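# Remove stained block from upright row, lay it flat, close gap

## Task

Pull the block with yellow-brown staining out of the line of blocks standing on their edges, and lay it down flat on an empty part of the bench some distance from that line. Then push the remaining grey blocks together so they again stand touching face to face with no gap. Finish by opening the grippers and withdrawing both arms from the blocks.

## Robot and tools

Robot: two arms, left_arm and right_arm, each ending in a two-finger gripper. Nothing may be dropped or knocked off the table, and the two arms must never collide or shove against each other hard. Something may occasionally jerk a held part or nudge a loose one, so recheck after surprises.

Frames. Poses in results use one common scene frame: origin on the tabletop midway between the arms, +x out over the table, +z up, and left_arm sits on the +y side. The arm names do not match image left and right. Reported hand positions can be slightly wrong, more so when an arm reaches far. Each gripper also has its own axes: fingers extend along its +z, and they close and spread along its y. end_effector_position is the point between the pads, roughly 1 cm short of the fingertips.

Command row (shared by execute_actions and move): exactly 14 numbers, each in [-1, 1], always both arms even if one stays still. Order: dx, dy, dz, rx, ry, rz, opening for left_arm, then those seven for right_arm. dx..rz are an offset expressed in that gripper's own axes, not the scene frame, measured from the gripper's pose in the most recent result that showed it (before any such result in a scene, and for the second or later call inside one reply, measured from where the robot is when the action begins). Scale: 1.0 equals 0.6 m of translation or 180 degrees; rx, ry, rz form a single rotation vector. Opening is absolute, not an offset: +1 fully open (0.094 m), -1 closed. All zeros does not mean pause; it pulls the arm back to the reference pose.

execute_actions: argument actions is a list holding at most one item. Empty list returns the state with pictures. An action item is {"rows": [...], "steps": n}: 1 to 15 rows, n at most 15 (default 15), minimum 3; each step is 1/30 s and uses one row, the last row repeating if rows run out. Each row is its own offset from the same reference pose, not chained from the previous row. A wait item is {"steps": n} with n up to 300, counted from the previous result including your reply time. Optional pictures: true adds camera images. A refused call sends nothing.

move: target is one 14-number row as above; speed is the path top speed in m/s, 0.002 to 0.5 (default 0.25), turning up to twice that in rad/s. Both grippers follow straight paths that end at the same moment, lasting 0.5 to 10 s (cut off at 10 s). Openings are sent at the start. Paths ignore obstacles and the other arm; grippers lag, drift, and may overshoot speed near full arm extension. Faster contact and targets set beyond the contact point press harder. The result adds a move: line (done, off_target, moving, held, fault) plus limits such as paced (pose clipped) or held (a check blocked steps; the arm may then jump quickly), and each gripper's distance to its target. If only one arm is named, the other finished fine. Pictures are included.

wait: seconds from 0 to 10; nothing new is sent.

zoom_image: camera is one of cam_head_left, cam_head_right, cam_left_wrist, cam_right_wrist (all 504x504); region is [x0, y0, x1, y1] in pixels from the top-left, no larger than 504 by 504.

Replying with no tool call ends everything.

Control behaviour. Each step the commanded pose is clipped to at most 70 mm and 16 degrees from the measured pose, and damped inverse kinematics then favours position over orientation. Far targets may need several actions; after an action the arm only continues to its last clipped pose. Arms tend to settle a centimetre or more too low and can keep sinking with zero offsets: to hold an arm, send the correction back to its desired pose in the first call of a reply and zeros afterward, raising the aim if it still sags. The last 3 steps of an action are held back and run while you think; the simulation keeps going during your reply time. Only a result with nothing held back shows a Hand target line per arm.

Result lines: the state line lists each gripper's position (m) and quaternion wxyz. grip_measured is the finger opening on the command scale; each gripper may read off by up to about 1 mm. To grip, command roughly 0.03 below grip_measured; less than that grips lighter. Pads push about 50 to 62 N max, less on thin parts. pose unreachable means the clearance check altered or blocked a command for the named arm; HELD marks steps where a row was partly or wholly not sent. FAULT lines report arm stops. MOTOR HOT warns at 75 °C; at 90 °C the arm halts for 10 s, and at 100 °C it goes limp and drops what it holds, so avoid long stretches holding loads.

Joint limits (rad), base to gripper: waist -2.618 to 3.054, shoulder 0 to 3.142, elbow 0 to 3.142, wrist pitch -1.571 to 1.571, wrist yaw -1.571 to 1.571, wrist roll -2.094 to 2.094. Elbows stop just before fully straight.

Avoid: fast impacts, pressing far past contact, toppling the upright blocks, releasing the stained block from height, and bringing the arms close together.

Each tool is called by a JSON object that holds its "op" and its "data", one argument or row to a line.

## Session

{"op": "execute_actions", "data": {
  "actions": []
}}

Scene clock: 0.00 s of 4800.00 s.
left_arm: end_effector_position=(+0.4161, +0.3531, +0.3377) grip_measured=+1.000 end_effector_quat_wxyz=(+0.762, -0.406, +0.504, +0.036) | right_arm: end_effector_position=(+0.4523, -0.3445, +0.1757) grip_measured=+1.000 end_effector_quat_wxyz=(+0.253, -0.155, +0.930, +0.217)
Joint positions: left_arm=[-0.437  1.423  0.778  1.061 -1.156 -0.247  0.094] | right_arm=[-0.234  1.839  1.633 -1.083 -0.627 -0.569  0.094]
Joint velocities: left_arm=[-0.007 -0.012 -0.012 -0.051 -0.139 -0.007  0.   ] | right_arm=[-0.002 -0.007  0.007  0.066 -0.095 -0.022  0.   ]
Hand target (left_arm): +0.417, +0.352, +0.337; +0.761, -0.402, +0.508, +0.039
Hand target (right_arm): +0.452, -0.343, +0.179; +0.257, -0.157, +0.928, +0.220

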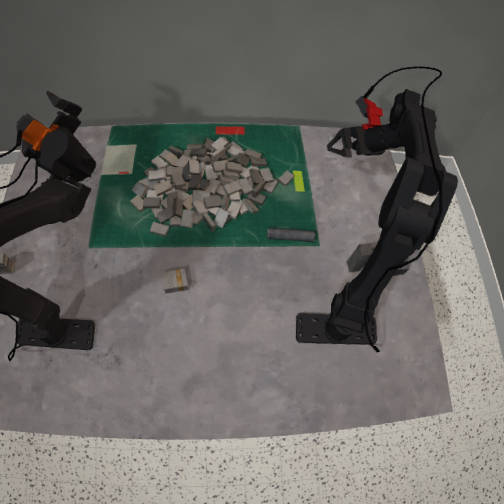

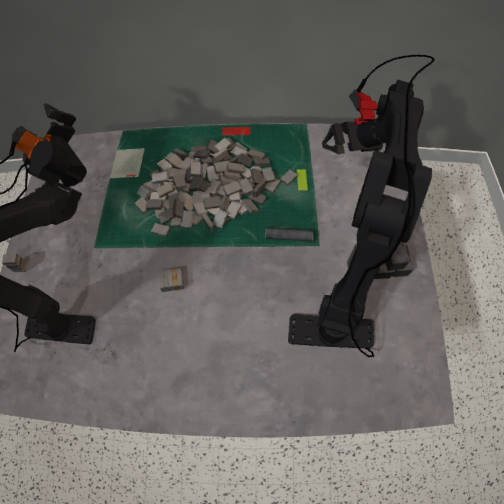

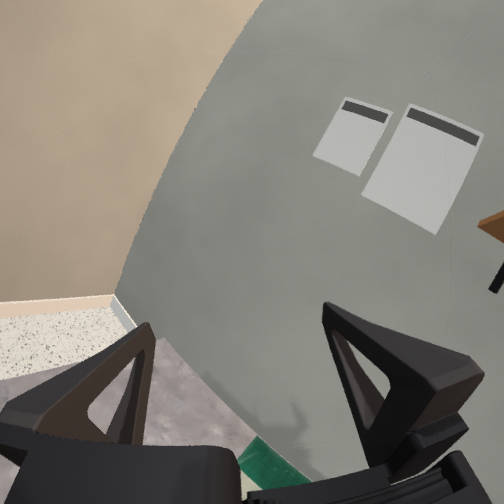

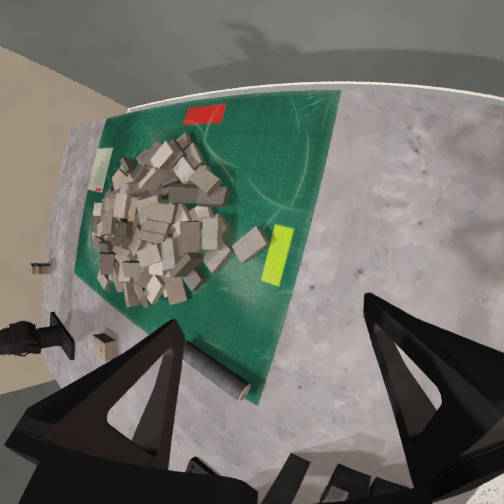

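{"op": "zoom_image", "data": {
  "camera": "cam_head_left",
  "region": [140, 250, 220, 310]
}}

{"op": "zoom_image", "data": {
  "camera": "cam_head_right",
  "region": [140, 250, 220, 310]
}}

Region (140, 250, 220, 310) of cam_head_left's 504x504 image, scaled by 6.300, with more detail than that image has; it fills the top 378 rows of this view, and the rest is white.

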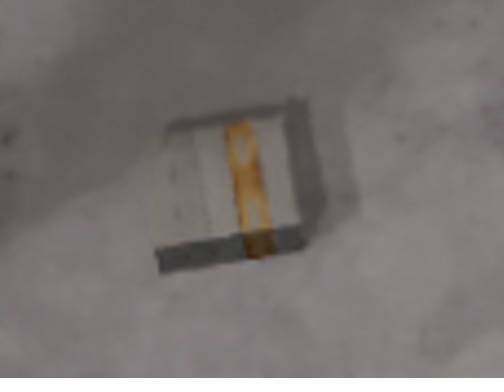

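Region (140, 250, 220, 310) of cam_head_right's 504x504 image, scaled by 6.300, with more detail than that image has; it fills the top 378 rows of this view, and the rest is white.

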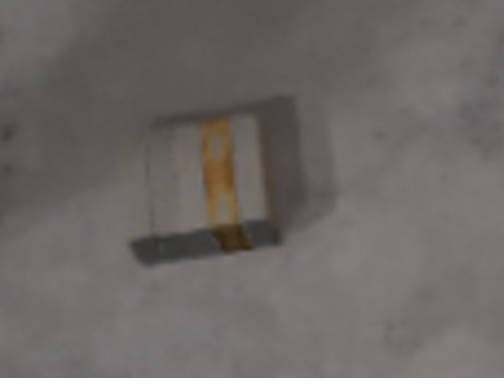

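{"op": "move", "data": {
  "target": [0.132,0.02,-0.697,-0.372,0.409,-0.05,1,0,0,0,0,0,0,1]
}}

Scene clock: 9.17 s of 4800.00 s.
left_arm: end_effector_position=(+0.1455, +0.0592, +0.2050) grip_measured=+1.000 end_effector_quat_wxyz=(-0.345, +0.508, -0.491, +0.618) | right_arm: end_effector_position=(+0.4522, -0.3448, +0.1755) grip_measured=+1.000 end_effector_quat_wxyz=(+0.253, -0.155, +0.930, +0.216)
Joint positions: left_arm=[-1.79   1.578  0.509  1.182 -1.557 -1.751  0.094] | right_arm=[-0.234  1.839  1.633 -1.083 -0.625 -0.569  0.094]
Joint velocities: left_arm=[ 0.002 -0.007 -0.012  0.051  0.007 -0.095  0.   ] | right_arm=[-0.027 -0.017 -0.002  0.007  0.022 -0.037  0.   ]
Hand target (left_arm): +0.142, +0.056, +0.201; -0.344, +0.506, -0.494, +0.618
Hand target (right_arm): +0.452, -0.344, +0.176; +0.253, -0.155, +0.930, +0.217
Off the commanded pose (left_arm): 0.007 m, 90 deg; orientation clipped at the last step of the last action.
Off the commanded pose (right_arm): 0.000 m, 0 deg.
joint sent to its limit (left arm) — the command would take joint 5 (wrist yaw) past its lower limit, so that joint was sent only as far as its limit.
Kept back: nothing.
move: off_target (left_arm); limits=paced

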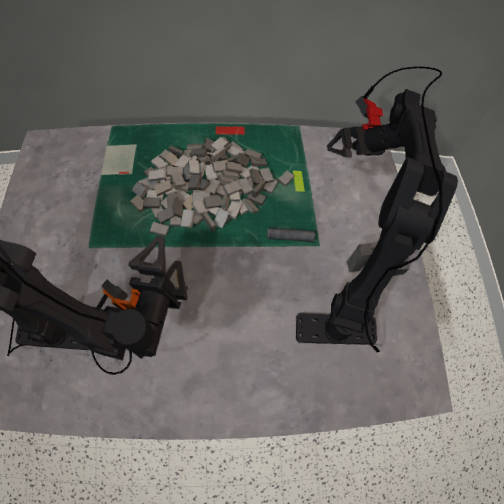

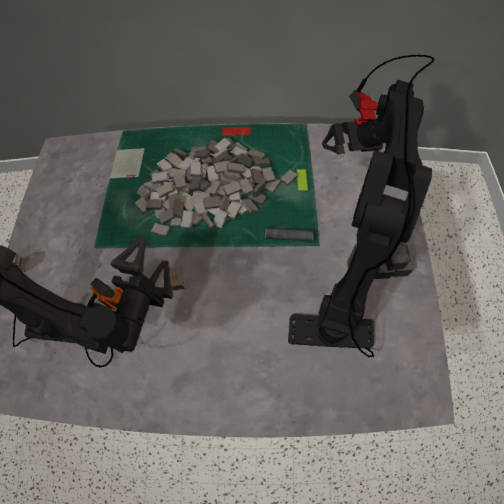

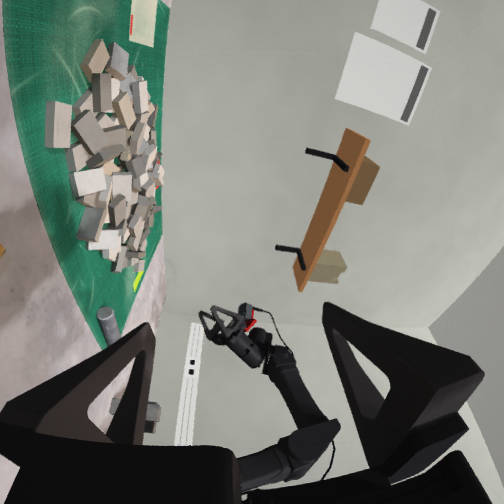

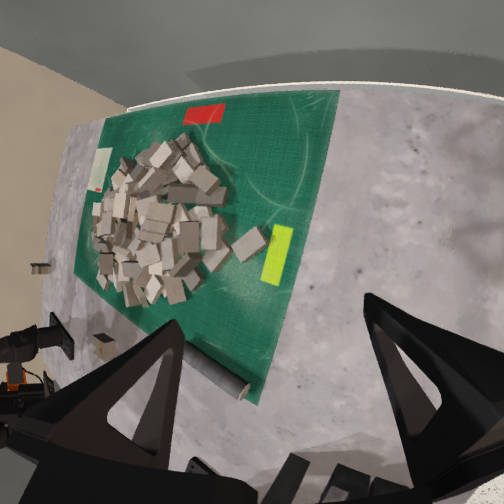

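{"op": "move", "data": {
  "target": [0,0,0,-0.478,0.267,0.392,1,0,0,0,0,0,0,1]
}}

Scene clock: 14.23 s of 4800.00 s.
left_arm: end_effector_position=(+0.1413, +0.0587, +0.2033) grip_measured=+1.000 end_effector_quat_wxyz=(+0.011, -0.003, +0.999, -0.034) | right_arm: end_effector_position=(+0.4522, -0.3451, +0.1752) grip_measured=+1.000 end_effector_quat_wxyz=(+0.252, -0.155, +0.931, +0.215)
Joint positions: left_arm=[-1.21   1.719  1.766 -1.545  0.002 -1.241  0.094] | right_arm=[-0.234  1.839  1.633 -1.083 -0.622 -0.569  0.094]
Joint velocities: left_arm=[ 0.012  0.002 -0.002  0.007  0.007  0.007  0.   ] | right_arm=[-0.002 -0.002 -0.022 -0.037 -0.051  0.022  0.   ]
Hand target (left_arm): +0.144, +0.060, +0.205; +0.008, -0.002, +1.000, -0.029
Hand target (right_arm): +0.452, -0.345, +0.175; +0.253, -0.155, +0.930, +0.216
Off the commanded pose (left_arm): 0.005 m, 4 deg.
Off the commanded pose (right_arm): 0.000 m, 0 deg.
joint sent to its limit (left arm) — the command would take joint 4 (wrist pitch) past its lower limit, so that joint was sent only as far as its limit.
Kept back: nothing.
move: off_target (left_arm); limits=paced

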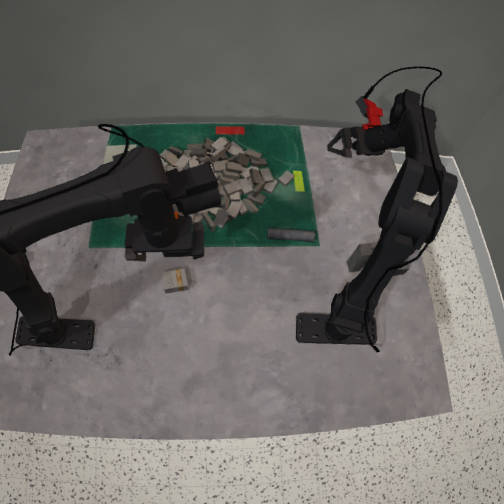

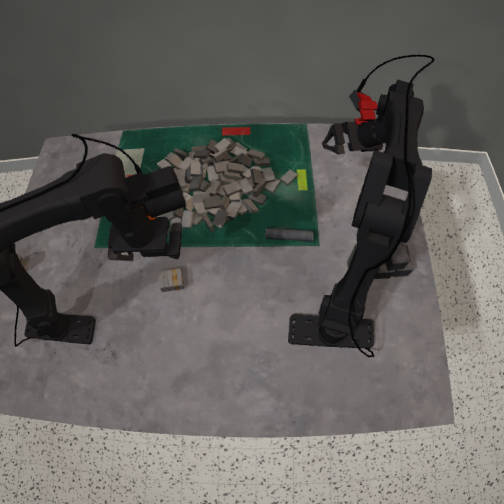

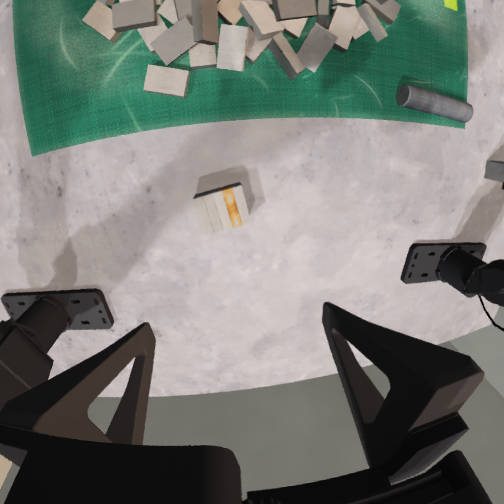

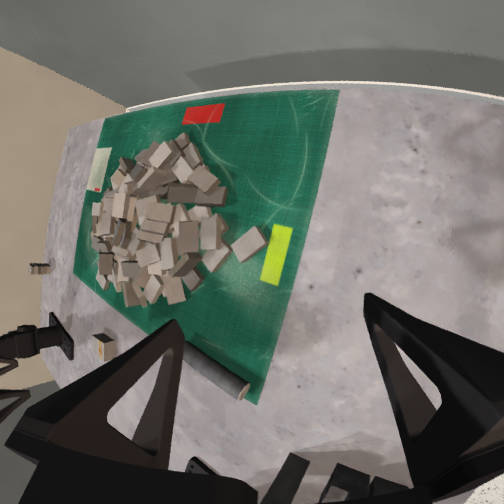

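{"op": "move", "data": {
  "target": [-0.032,-0.048,0.17,0,0.02,0.433,1,0,0,0,0,0,0,1]
}}

Scene clock: 17.83 s of 4800.00 s.
left_arm: end_effector_position=(+0.1619, +0.0214, +0.1140) grip_measured=+1.000 end_effector_quat_wxyz=(+0.012, +0.627, +0.779, -0.021) | right_arm: end_effector_position=(+0.4522, -0.3454, +0.1751) grip_measured=+1.000 end_effector_quat_wxyz=(+0.252, -0.155, +0.931, +0.214)
Joint positions: left_arm=[-1.179  1.872  1.598 -1.254  0.024  0.15   0.094] | right_arm=[-0.234  1.839  1.633 -1.083 -0.621 -0.569  0.094]
Joint velocities: left_arm=[ 0.012 -0.012 -0.002 -0.037  0.022  0.066  0.   ] | right_arm=[ 0.012  0.002 -0.017 -0.066  0.037  0.022  0.   ]
Hand target (left_arm): +0.164, +0.024, +0.104; +0.002, +0.627, +0.779, -0.020
Hand target (right_arm): +0.452, -0.345, +0.175; +0.252, -0.155, +0.931, +0.215
Off the commanded pose (left_arm): 0.010 m, 1 deg.
Off the commanded pose (right_arm): 0.000 m, 0 deg.
Kept back: nothing.
move: done

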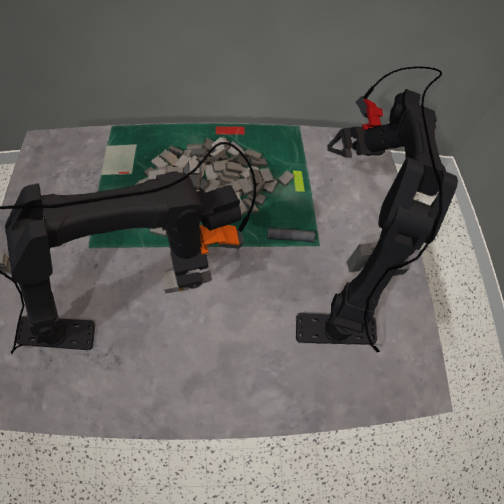

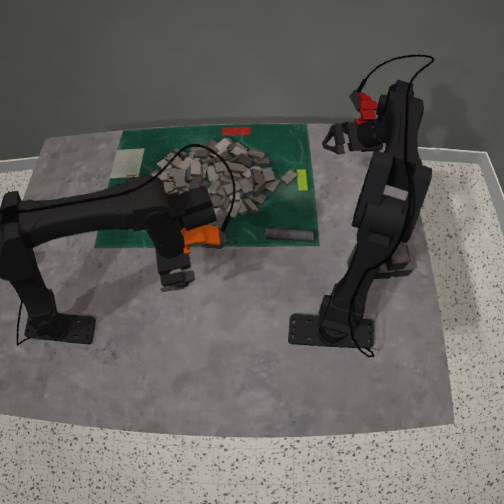

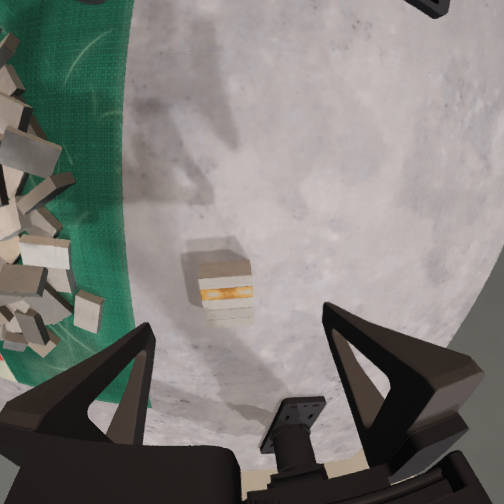

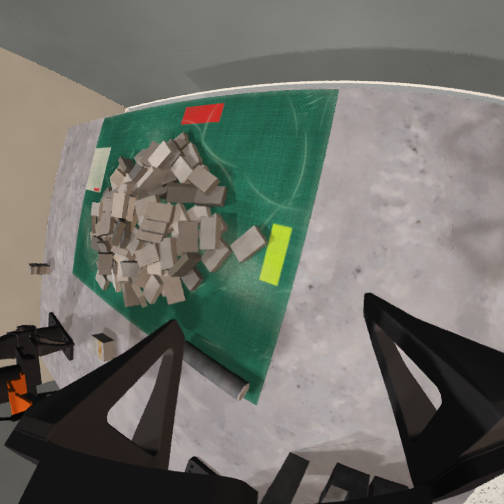

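{"op": "move", "data": {
  "target": [0,0,0.085,0,0,0,0.6,0,0,0,0,0,0,1]
}}

Scene clock: 19.07 s of 4800.00 s.
left_arm: end_effector_position=(+0.1631, +0.0182, +0.0712) grip_measured=+0.603 end_effector_quat_wxyz=(+0.018, +0.627, +0.778, -0.024) | right_arm: end_effector_position=(+0.4521, -0.3458, +0.1748) grip_measured=+1.000 end_effector_quat_wxyz=(+0.251, -0.155, +0.931, +0.213)
Joint positions: left_arm=[-1.179  1.893  1.454 -1.077  0.024  0.152  0.075] | right_arm=[-0.234  1.839  1.633 -1.083 -0.618 -0.569  0.094]
Joint velocities: left_arm=[-0.012  0.007  0.002  0.066 -0.022 -0.022 -0.001] | right_arm=[ 0.017 -0.007 -0.012 -0.037 -0.066  0.022  0.   ]
Hand target (left_arm): +0.162, +0.020, +0.063; +0.012, +0.627, +0.779, -0.021
Hand target (right_arm): +0.452, -0.345, +0.175; +0.252, -0.155, +0.931, +0.214
Off the commanded pose (left_arm): 0.008 m, 1 deg.
Off the commanded pose (right_arm): 0.000 m, 0 deg.
Kept back: nothing.
move: done

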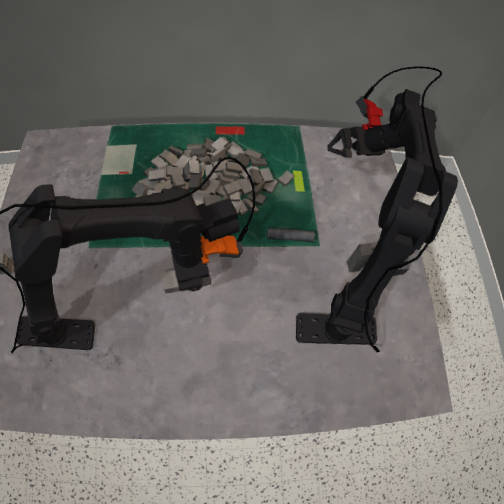

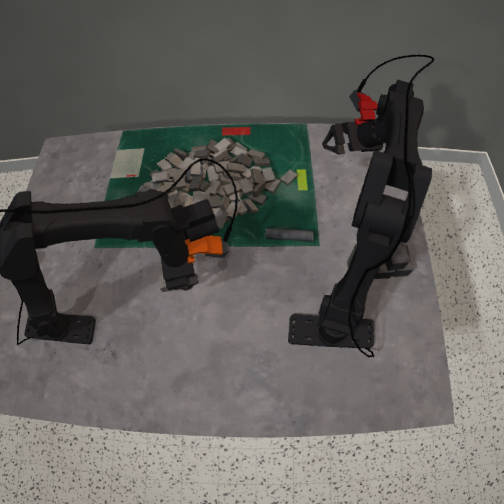

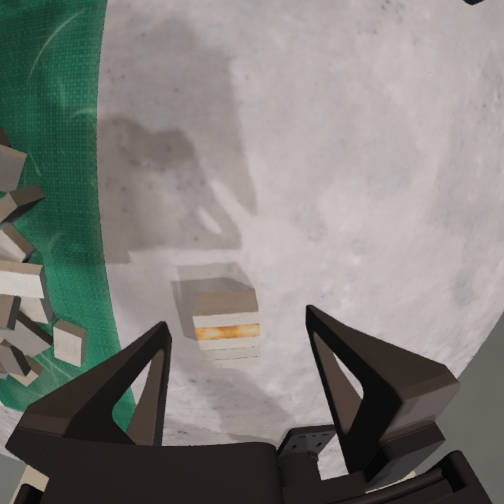

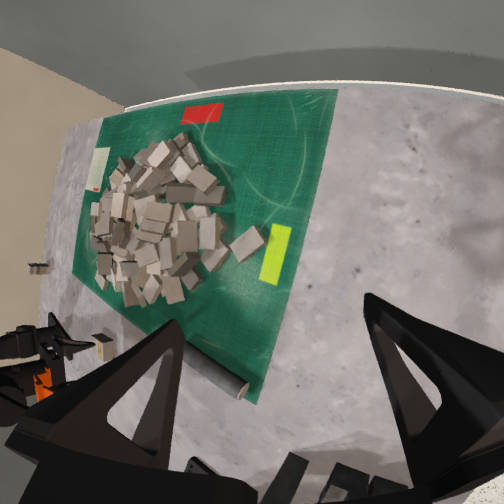

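{"op": "move", "data": {
  "target": [0,0,0.055,0,0,0,0.3,0,0,0,0,0,0,1]
}}

Scene clock: 20.23 s of 4800.00 s.
left_arm: end_effector_position=(+0.1647, +0.0141, +0.0470) grip_measured=+0.303 end_effector_quat_wxyz=(+0.024, +0.627, +0.778, -0.028) | right_arm: end_effector_position=(+0.4521, -0.3460, +0.1746) grip_measured=+1.000 end_effector_quat_wxyz=(+0.251, -0.154, +0.932, +0.212)
Joint positions: left_arm=[-1.179  1.917  1.387 -0.971  0.024  0.152  0.061] | right_arm=[-0.234  1.839  1.633 -1.083 -0.616 -0.569  0.094]
Joint velocities: left_arm=[ 0.012 -0.007 -0.022  0.022  0.051 -0.022 -0.001] | right_arm=[-0.002  0.007 -0.012 -0.007 -0.007 -0.037  0.   ]
Hand target (left_arm): +0.163, +0.016, +0.038; +0.018, +0.627, +0.778, -0.024
Hand target (right_arm): +0.452, -0.346, +0.175; +0.252, -0.155, +0.931, +0.213
Off the commanded pose (left_arm): 0.009 m, 1 deg.
Off the commanded pose (right_arm): 0.000 m, 0 deg.
Kept back: nothing.
move: done

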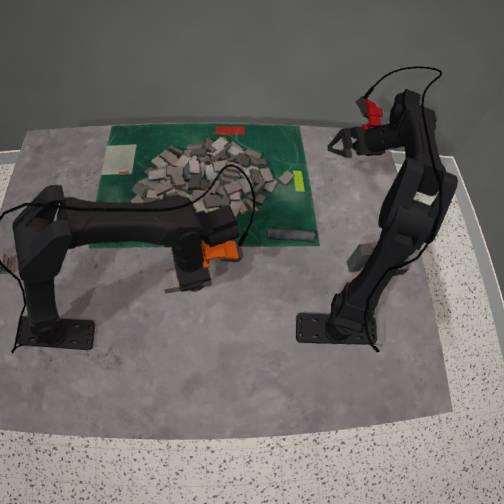

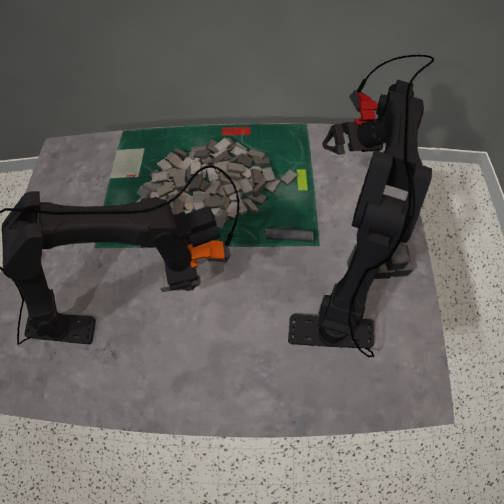

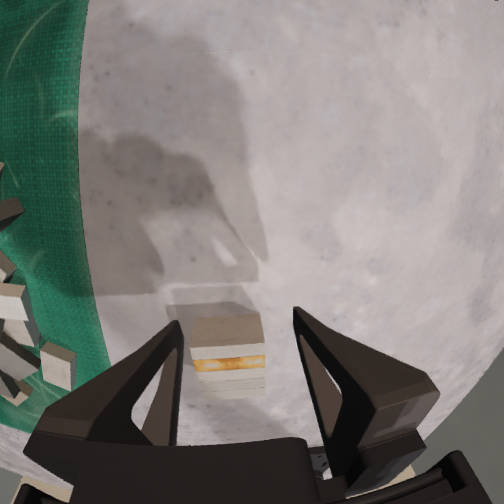

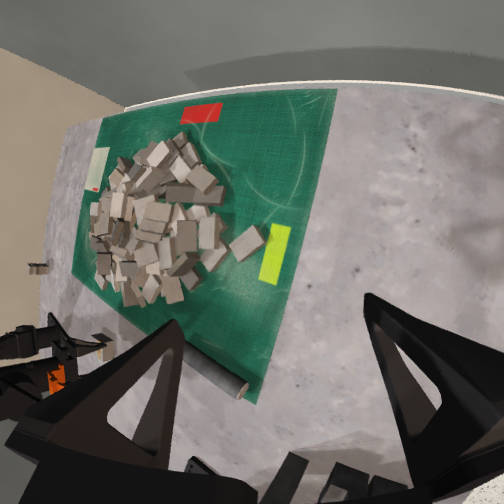

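{"op": "move", "data": {
  "target": [-0.003,0.007,0.045,0,0,0,0.3,0,0,0,0,0,0,1]
}}

Scene clock: 21.37 s of 4800.00 s.
left_arm: end_effector_position=(+0.1673, +0.0074, +0.0289) grip_measured=+0.303 end_effector_quat_wxyz=(+0.031, +0.627, +0.778, -0.032) | right_arm: end_effector_position=(+0.4520, -0.3464, +0.1744) grip_measured=+1.000 end_effector_quat_wxyz=(+0.251, -0.154, +0.932, +0.211)
Joint positions: left_arm=[-1.179  1.952  1.359 -0.892  0.024  0.152  0.061] | right_arm=[-0.234  1.839  1.633 -1.083 -0.614 -0.569  0.094]
Joint velocities: left_arm=[-0.017 -0.012 -0.012 -0.007 -0.051 -0.051  0.   ] | right_arm=[-0.022  0.017 -0.032 -0.066  0.007 -0.007  0.   ]
Hand target (left_arm): +0.169, +0.012, +0.020; +0.024, +0.627, +0.778, -0.028
Hand target (right_arm): +0.452, -0.346, +0.175; +0.251, -0.154, +0.932, +0.212
Off the commanded pose (left_arm): 0.010 m, 1 deg.
Off the commanded pose (right_arm): 0.000 m, 0 deg.
Kept back: nothing.
move: done

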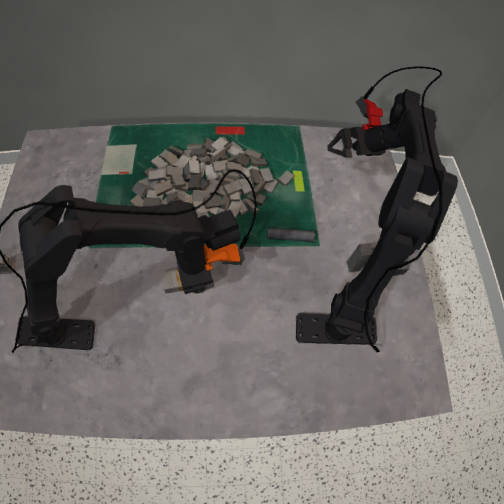

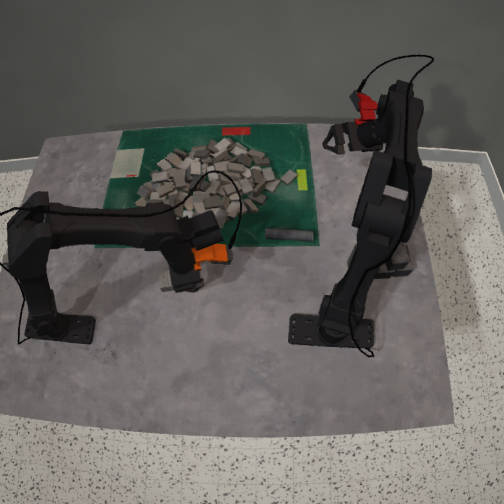

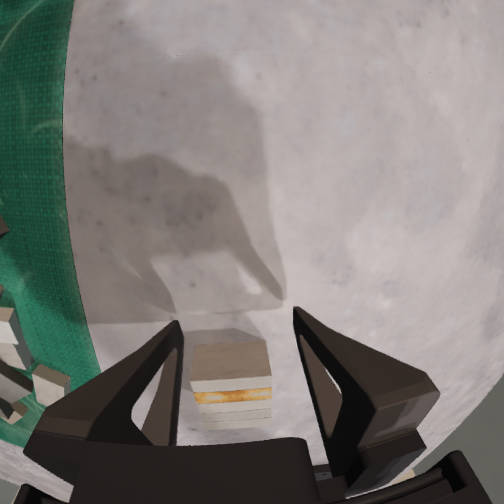

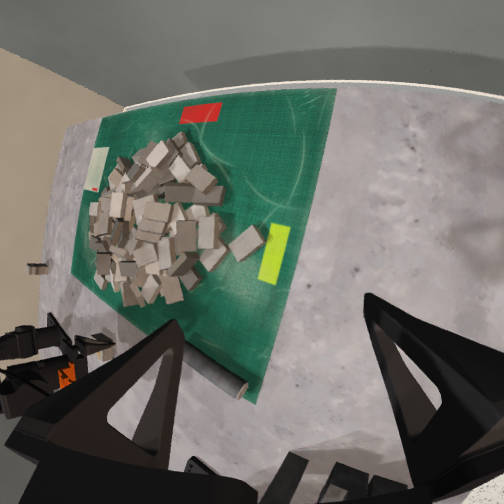

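{"op": "move", "data": {
  "target": [0.045,0,0.012,0,0,0,0.3,0,0,0,0,0,0,1]
}}

Scene clock: 22.30 s of 4800.00 s.
left_arm: end_effector_position=(+0.1594, +0.0297, +0.0183) grip_measured=+0.303 end_effector_quat_wxyz=(+0.026, +0.628, +0.777, -0.027) | right_arm: end_effector_position=(+0.4520, -0.3466, +0.1742) grip_measured=+1.000 end_effector_quat_wxyz=(+0.250, -0.154, +0.932, +0.210)
Joint positions: left_arm=[-1.179  1.894  1.234 -0.837  0.021  0.154  0.061] | right_arm=[-0.234  1.839  1.633 -1.083 -0.612 -0.569  0.094]
Joint velocities: left_arm=[ 0.012  0.002 -0.012  0.022 -0.051  0.007 -0.   ] | right_arm=[ 0.007 -0.002 -0.017  0.007  0.037 -0.037  0.   ]
Hand target (left_arm): +0.161, +0.033, +0.020; +0.030, +0.627, +0.778, -0.032
Hand target (right_arm): +0.452, -0.346, +0.174; +0.251, -0.154, +0.932, +0.211
Off the commanded pose (left_arm): 0.004 m, 1 deg.
Off the commanded pose (right_arm): 0.000 m, 0 deg.
Kept back: nothing.
move: done

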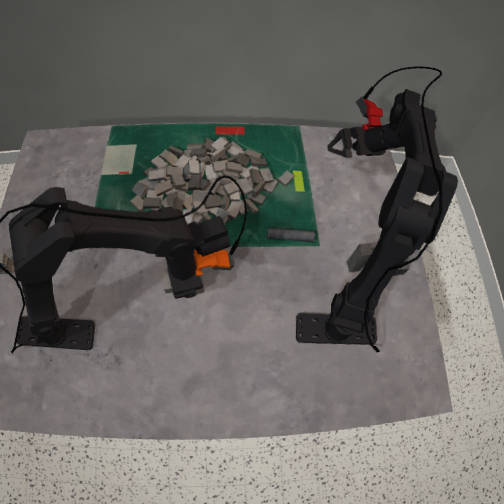

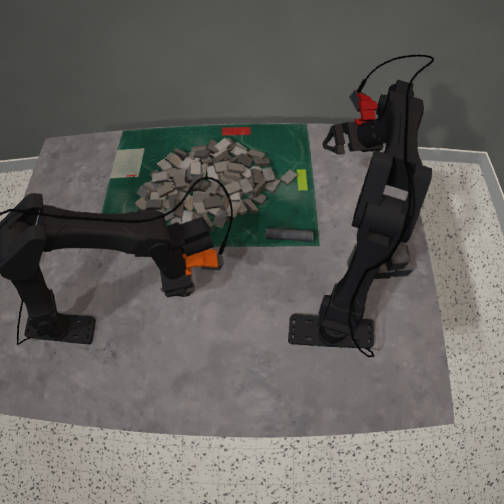

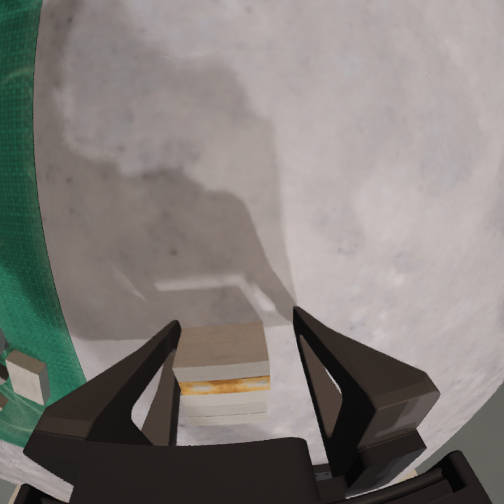

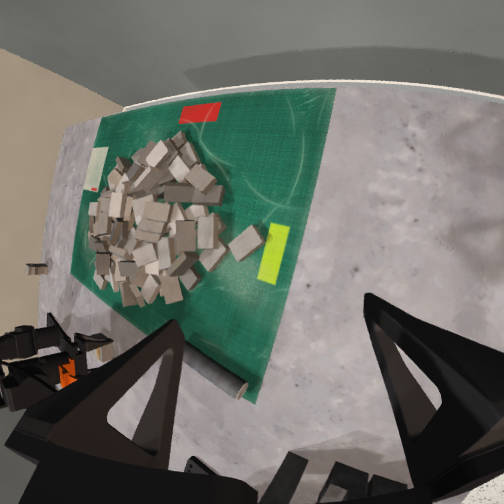

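{"op": "move", "data": {
  "target": [0,0.008,0,0,0,0,-0.5,0,0,0,0,0,0,1]
}}

{"op": "move", "data": {
  "target": [0,0,-0.07,0,0,0,-0.5,0,0,0,0,0,0,1],
  "speed": 0.05
}}

Scene clock: 23.23 s of 4800.00 s.
left_arm: end_effector_position=(+0.1599, +0.0299, +0.0182) grip_measured=-0.083 end_effector_quat_wxyz=(+0.027, +0.629, +0.777, -0.026) | right_arm: end_effector_position=(+0.4519, -0.3470, +0.1740) grip_measured=+1.000 end_effector_quat_wxyz=(+0.250, -0.154, +0.933, +0.209)
Joint positions: left_arm=[-1.179  1.894  1.233 -0.837  0.018  0.156  0.043] | right_arm=[-0.234  1.839  1.633 -1.083 -0.61  -0.569  0.094]
Joint velocities: left_arm=[ 0.002  0.002  0.002 -0.037 -0.037 -0.037 -0.   ] | right_arm=[-0.017 -0.002  0.012 -0.051  0.022  0.037  0.   ]
Hand target (left_arm): +0.164, +0.031, +0.018; +0.027, +0.628, +0.777, -0.027
Hand target (right_arm): +0.452, -0.347, +0.174; +0.250, -0.154, +0.932, +0.210
Off the commanded pose (left_arm): 0.004 m, 0 deg.
Off the commanded pose (right_arm): 0.000 m, 0 deg.
Kept back: nothing.
move: done

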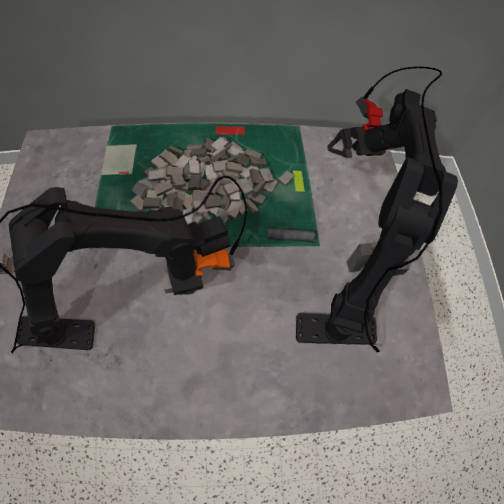

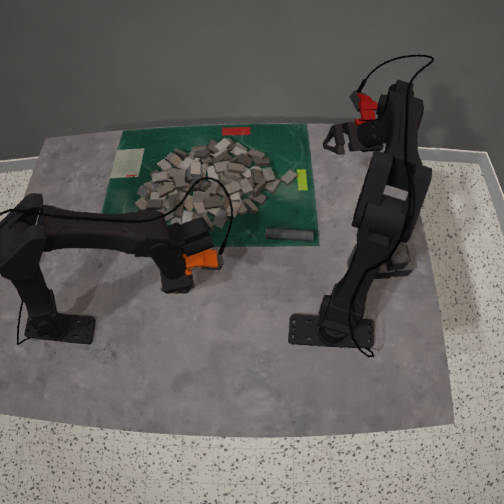

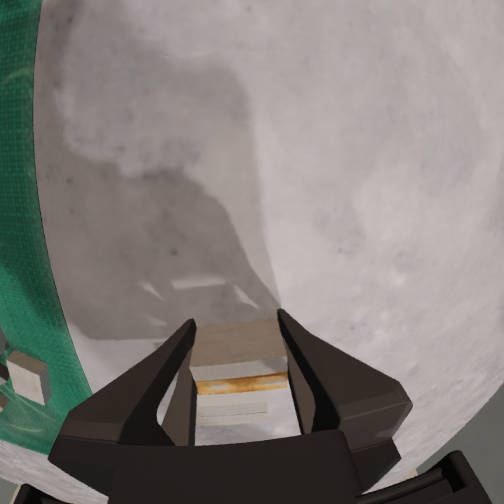

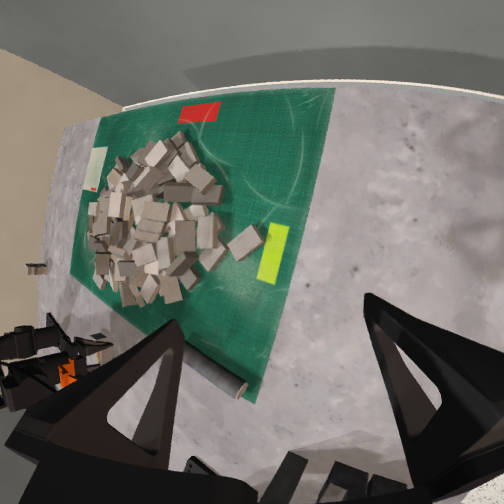

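Scene clock: 24.40 s of 4800.00 s.
left_arm: end_effector_position=(+0.1590, +0.0321, +0.0453) grip_measured=-0.083 end_effector_quat_wxyz=(+0.024, +0.629, +0.777, -0.024) | right_arm: end_effector_position=(+0.4519, -0.3473, +0.1738) grip_measured=+1.000 end_effector_quat_wxyz=(+0.250, -0.154, +0.933, +0.209)
Joint positions: left_arm=[-1.179  1.855  1.297 -0.947  0.018  0.156  0.043] | right_arm=[-0.234  1.839  1.633 -1.083 -0.608 -0.569  0.094]
Joint velocities: left_arm=[-0.012  0.017  0.007  0.022 -0.007  0.007 -0.001] | right_arm=[-0.012  0.002 -0.012 -0.037 -0.037 -0.022  0.   ]
Hand target (left_arm): +0.159, +0.033, +0.060; +0.027, +0.629, +0.777, -0.026
Hand target (right_arm): +0.452, -0.347, +0.174; +0.250, -0.154, +0.933, +0.210
Off the commanded pose (left_arm): 0.015 m, 0 deg.
Off the commanded pose (right_arm): 0.000 m, 0 deg.
Kept back: nothing.
move: off_target (left_arm)

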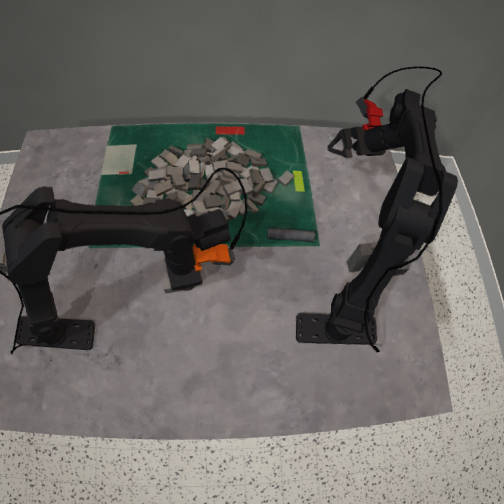

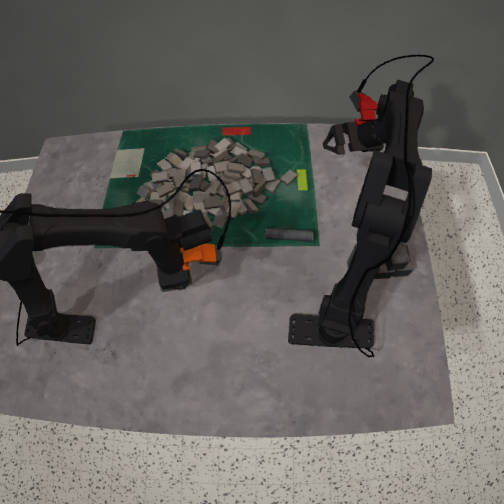

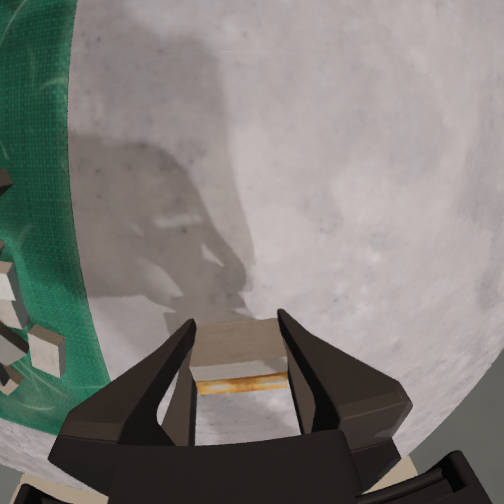

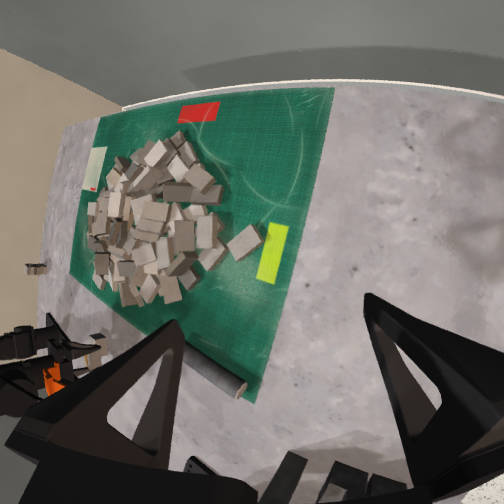

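{"op": "move", "data": {
  "target": [-0.11,0,0,0,0,0,-0.5,0,0,0,0,0,0,1],
  "speed": 0.1
}}

Scene clock: 25.90 s of 4800.00 s.
left_arm: end_effector_position=(+0.1757, -0.0275, +0.0455) grip_measured=-0.083 end_effector_quat_wxyz=(+0.024, +0.629, +0.777, -0.025) | right_arm: end_effector_position=(+0.4519, -0.3476, +0.1736) grip_measured=+1.000 end_effector_quat_wxyz=(+0.249, -0.154, +0.933, +0.208)
Joint positions: left_arm=[-1.193  2.081  1.618 -1.04   0.018  0.142  0.043] | right_arm=[-0.234  1.839  1.633 -1.083 -0.606 -0.569  0.094]
Joint velocities: left_arm=[-0.007 -0.012 -0.017 -0.022 -0.051  0.125 -0.   ] | right_arm=[ 0.012  0.017 -0.012  0.066  0.022  0.007  0.   ]
Hand target (left_arm): +0.173, -0.032, +0.049; +0.024, +0.629, +0.777, -0.025
Hand target (right_arm): +0.452, -0.347, +0.174; +0.250, -0.154, +0.933, +0.209
Off the commanded pose (left_arm): 0.007 m, 0 deg.
Off the commanded pose (right_arm): 0.000 m, 0 deg.
Kept back: nothing.
move: done

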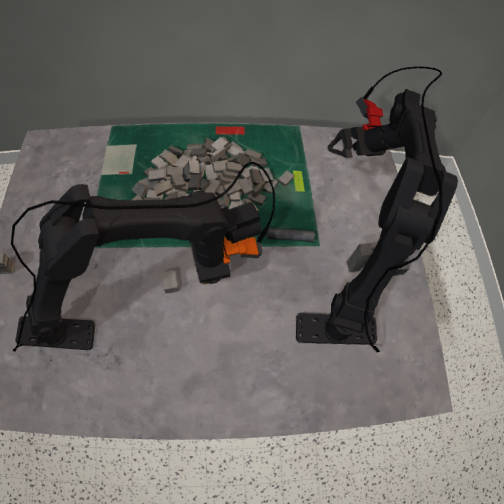

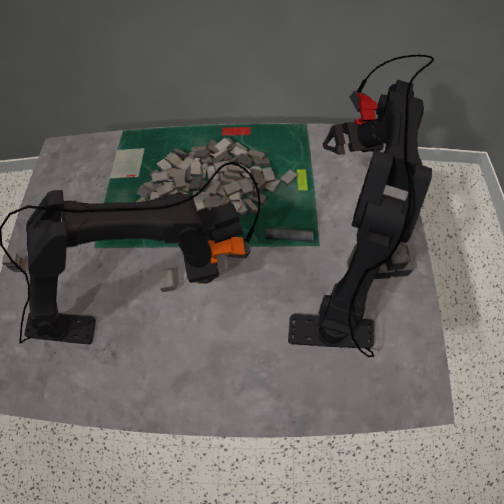

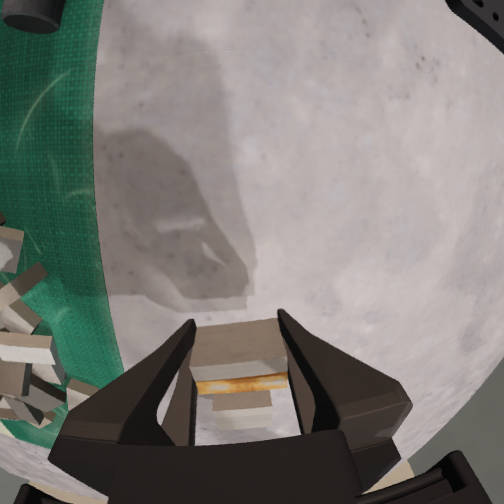

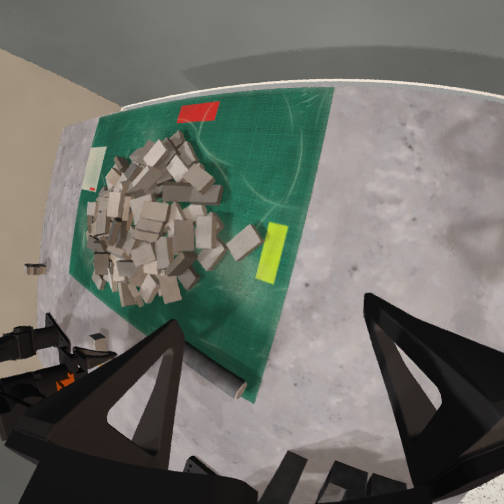

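Lower, then release slightly.

{"op": "move", "data": {
  "target": [0,0,0.052,0,0,0,-0.5,0,0,0,0,0,0,1],
  "speed": 0.05
}}

{"op": "execute_actions", "data": {
  "actions": []
}}

Scene clock: 27.20 s of 4800.00 s.
left_arm: end_effector_position=(+0.1767, -0.0302, +0.0204) grip_measured=-0.083 end_effector_quat_wxyz=(+0.026, +0.629, +0.777, -0.026) | right_arm: end_effector_position=(+0.4518, -0.3479, +0.1734) grip_measured=+1.000 end_effector_quat_wxyz=(+0.249, -0.154, +0.934, +0.207)
Joint positions: left_arm=[-1.193  2.114  1.566 -0.951  0.018  0.142  0.043] | right_arm=[-0.234  1.839  1.633 -1.083 -0.604 -0.569  0.094]
Joint velocities: left_arm=[-0.007  0.007 -0.007  0.037  0.051 -0.022  0.001] | right_arm=[ 0.012  0.002  0.002 -0.037  0.081  0.051  0.   ]
Hand target (left_arm): +0.176, -0.029, +0.014; +0.024, +0.629, +0.777, -0.025
Hand target (right_arm): +0.452, -0.348, +0.174; +0.249, -0.154, +0.933, +0.208
Off the commanded pose (left_arm): 0.006 m, 0 deg.
Off the commanded pose (right_arm): 0.000 m, 0 deg.
Kept back: nothing.
move: done

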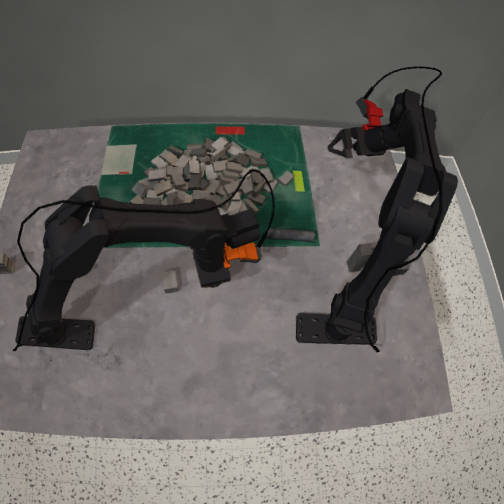

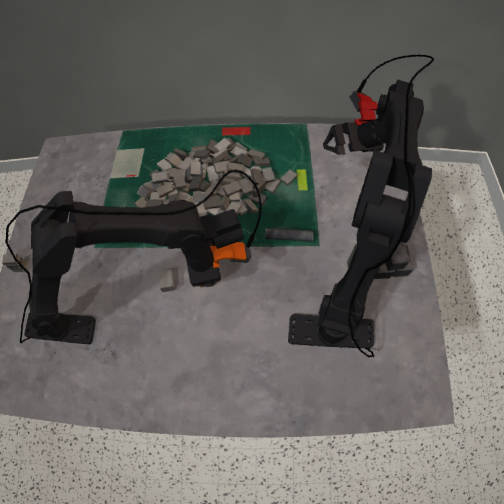

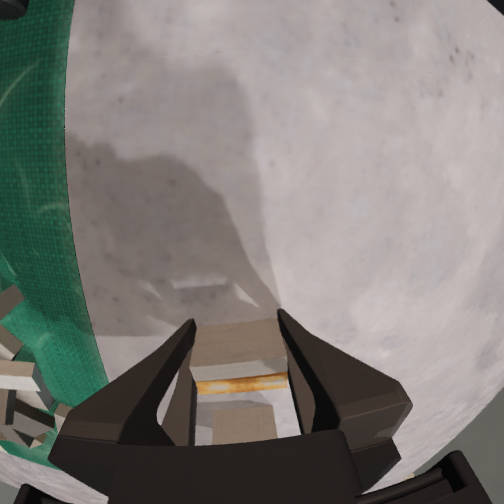

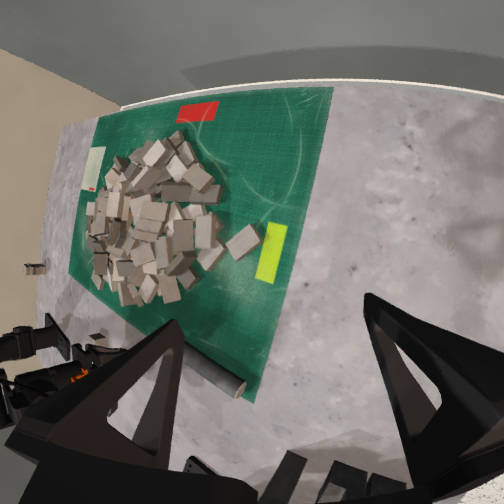

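Scene clock: 27.20 s of 4800.00 s.
left_arm: end_effector_position=(+0.1767, -0.0302, +0.0204) grip_measured=-0.083 end_effector_quat_wxyz=(+0.026, +0.629, +0.777, -0.026) | right_arm: end_effector_position=(+0.4518, -0.3479, +0.1734) grip_measured=+1.000 end_effector_quat_wxyz=(+0.249, -0.154, +0.934, +0.207)
Joint positions: left_arm=[-1.193  2.114  1.566 -0.951  0.018  0.142  0.043] | right_arm=[-0.234  1.839  1.633 -1.083 -0.604 -0.569  0.094]
Joint velocities: left_arm=[-0.007  0.007 -0.007  0.037  0.051 -0.022  0.001] | right_arm=[ 0.012  0.002  0.002 -0.037  0.081  0.051  0.   ]
Hand target (left_arm): +0.176, -0.029, +0.014; +0.024, +0.629, +0.777, -0.025
Hand target (right_arm): +0.452, -0.348, +0.174; +0.249, -0.154, +0.933, +0.208
Off the commanded pose (left_arm): 0.006 m, 0 deg.
Off the commanded pose (right_arm): 0.000 m, 0 deg.
Kept back: nothing.

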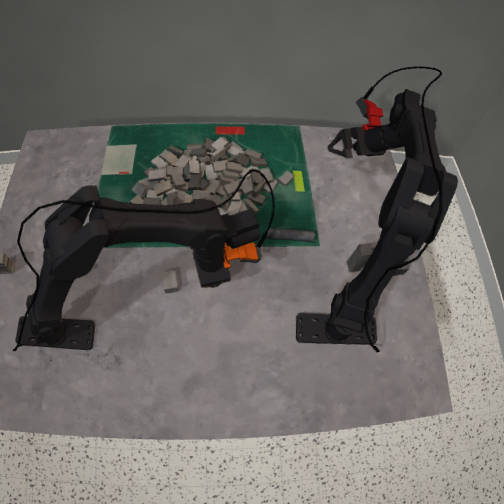

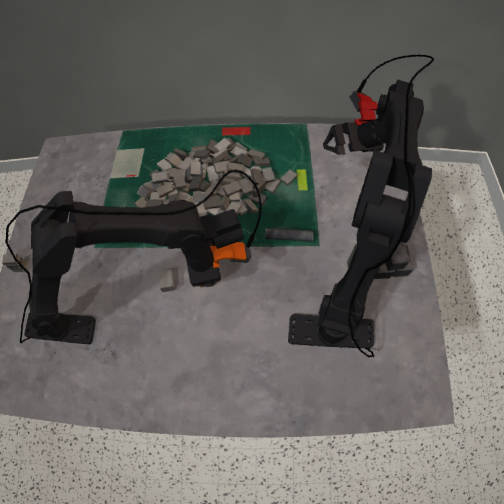

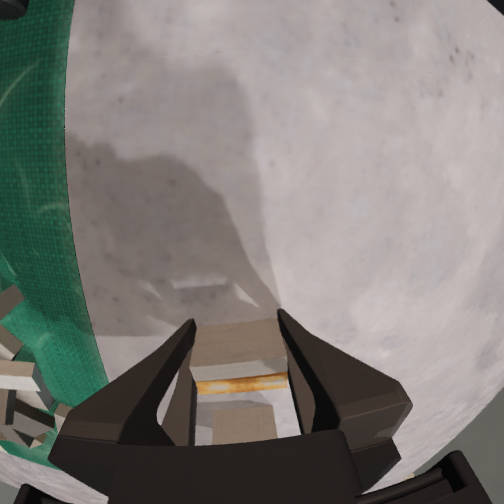

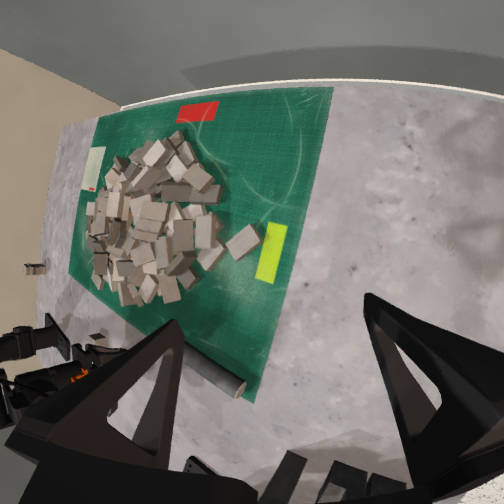

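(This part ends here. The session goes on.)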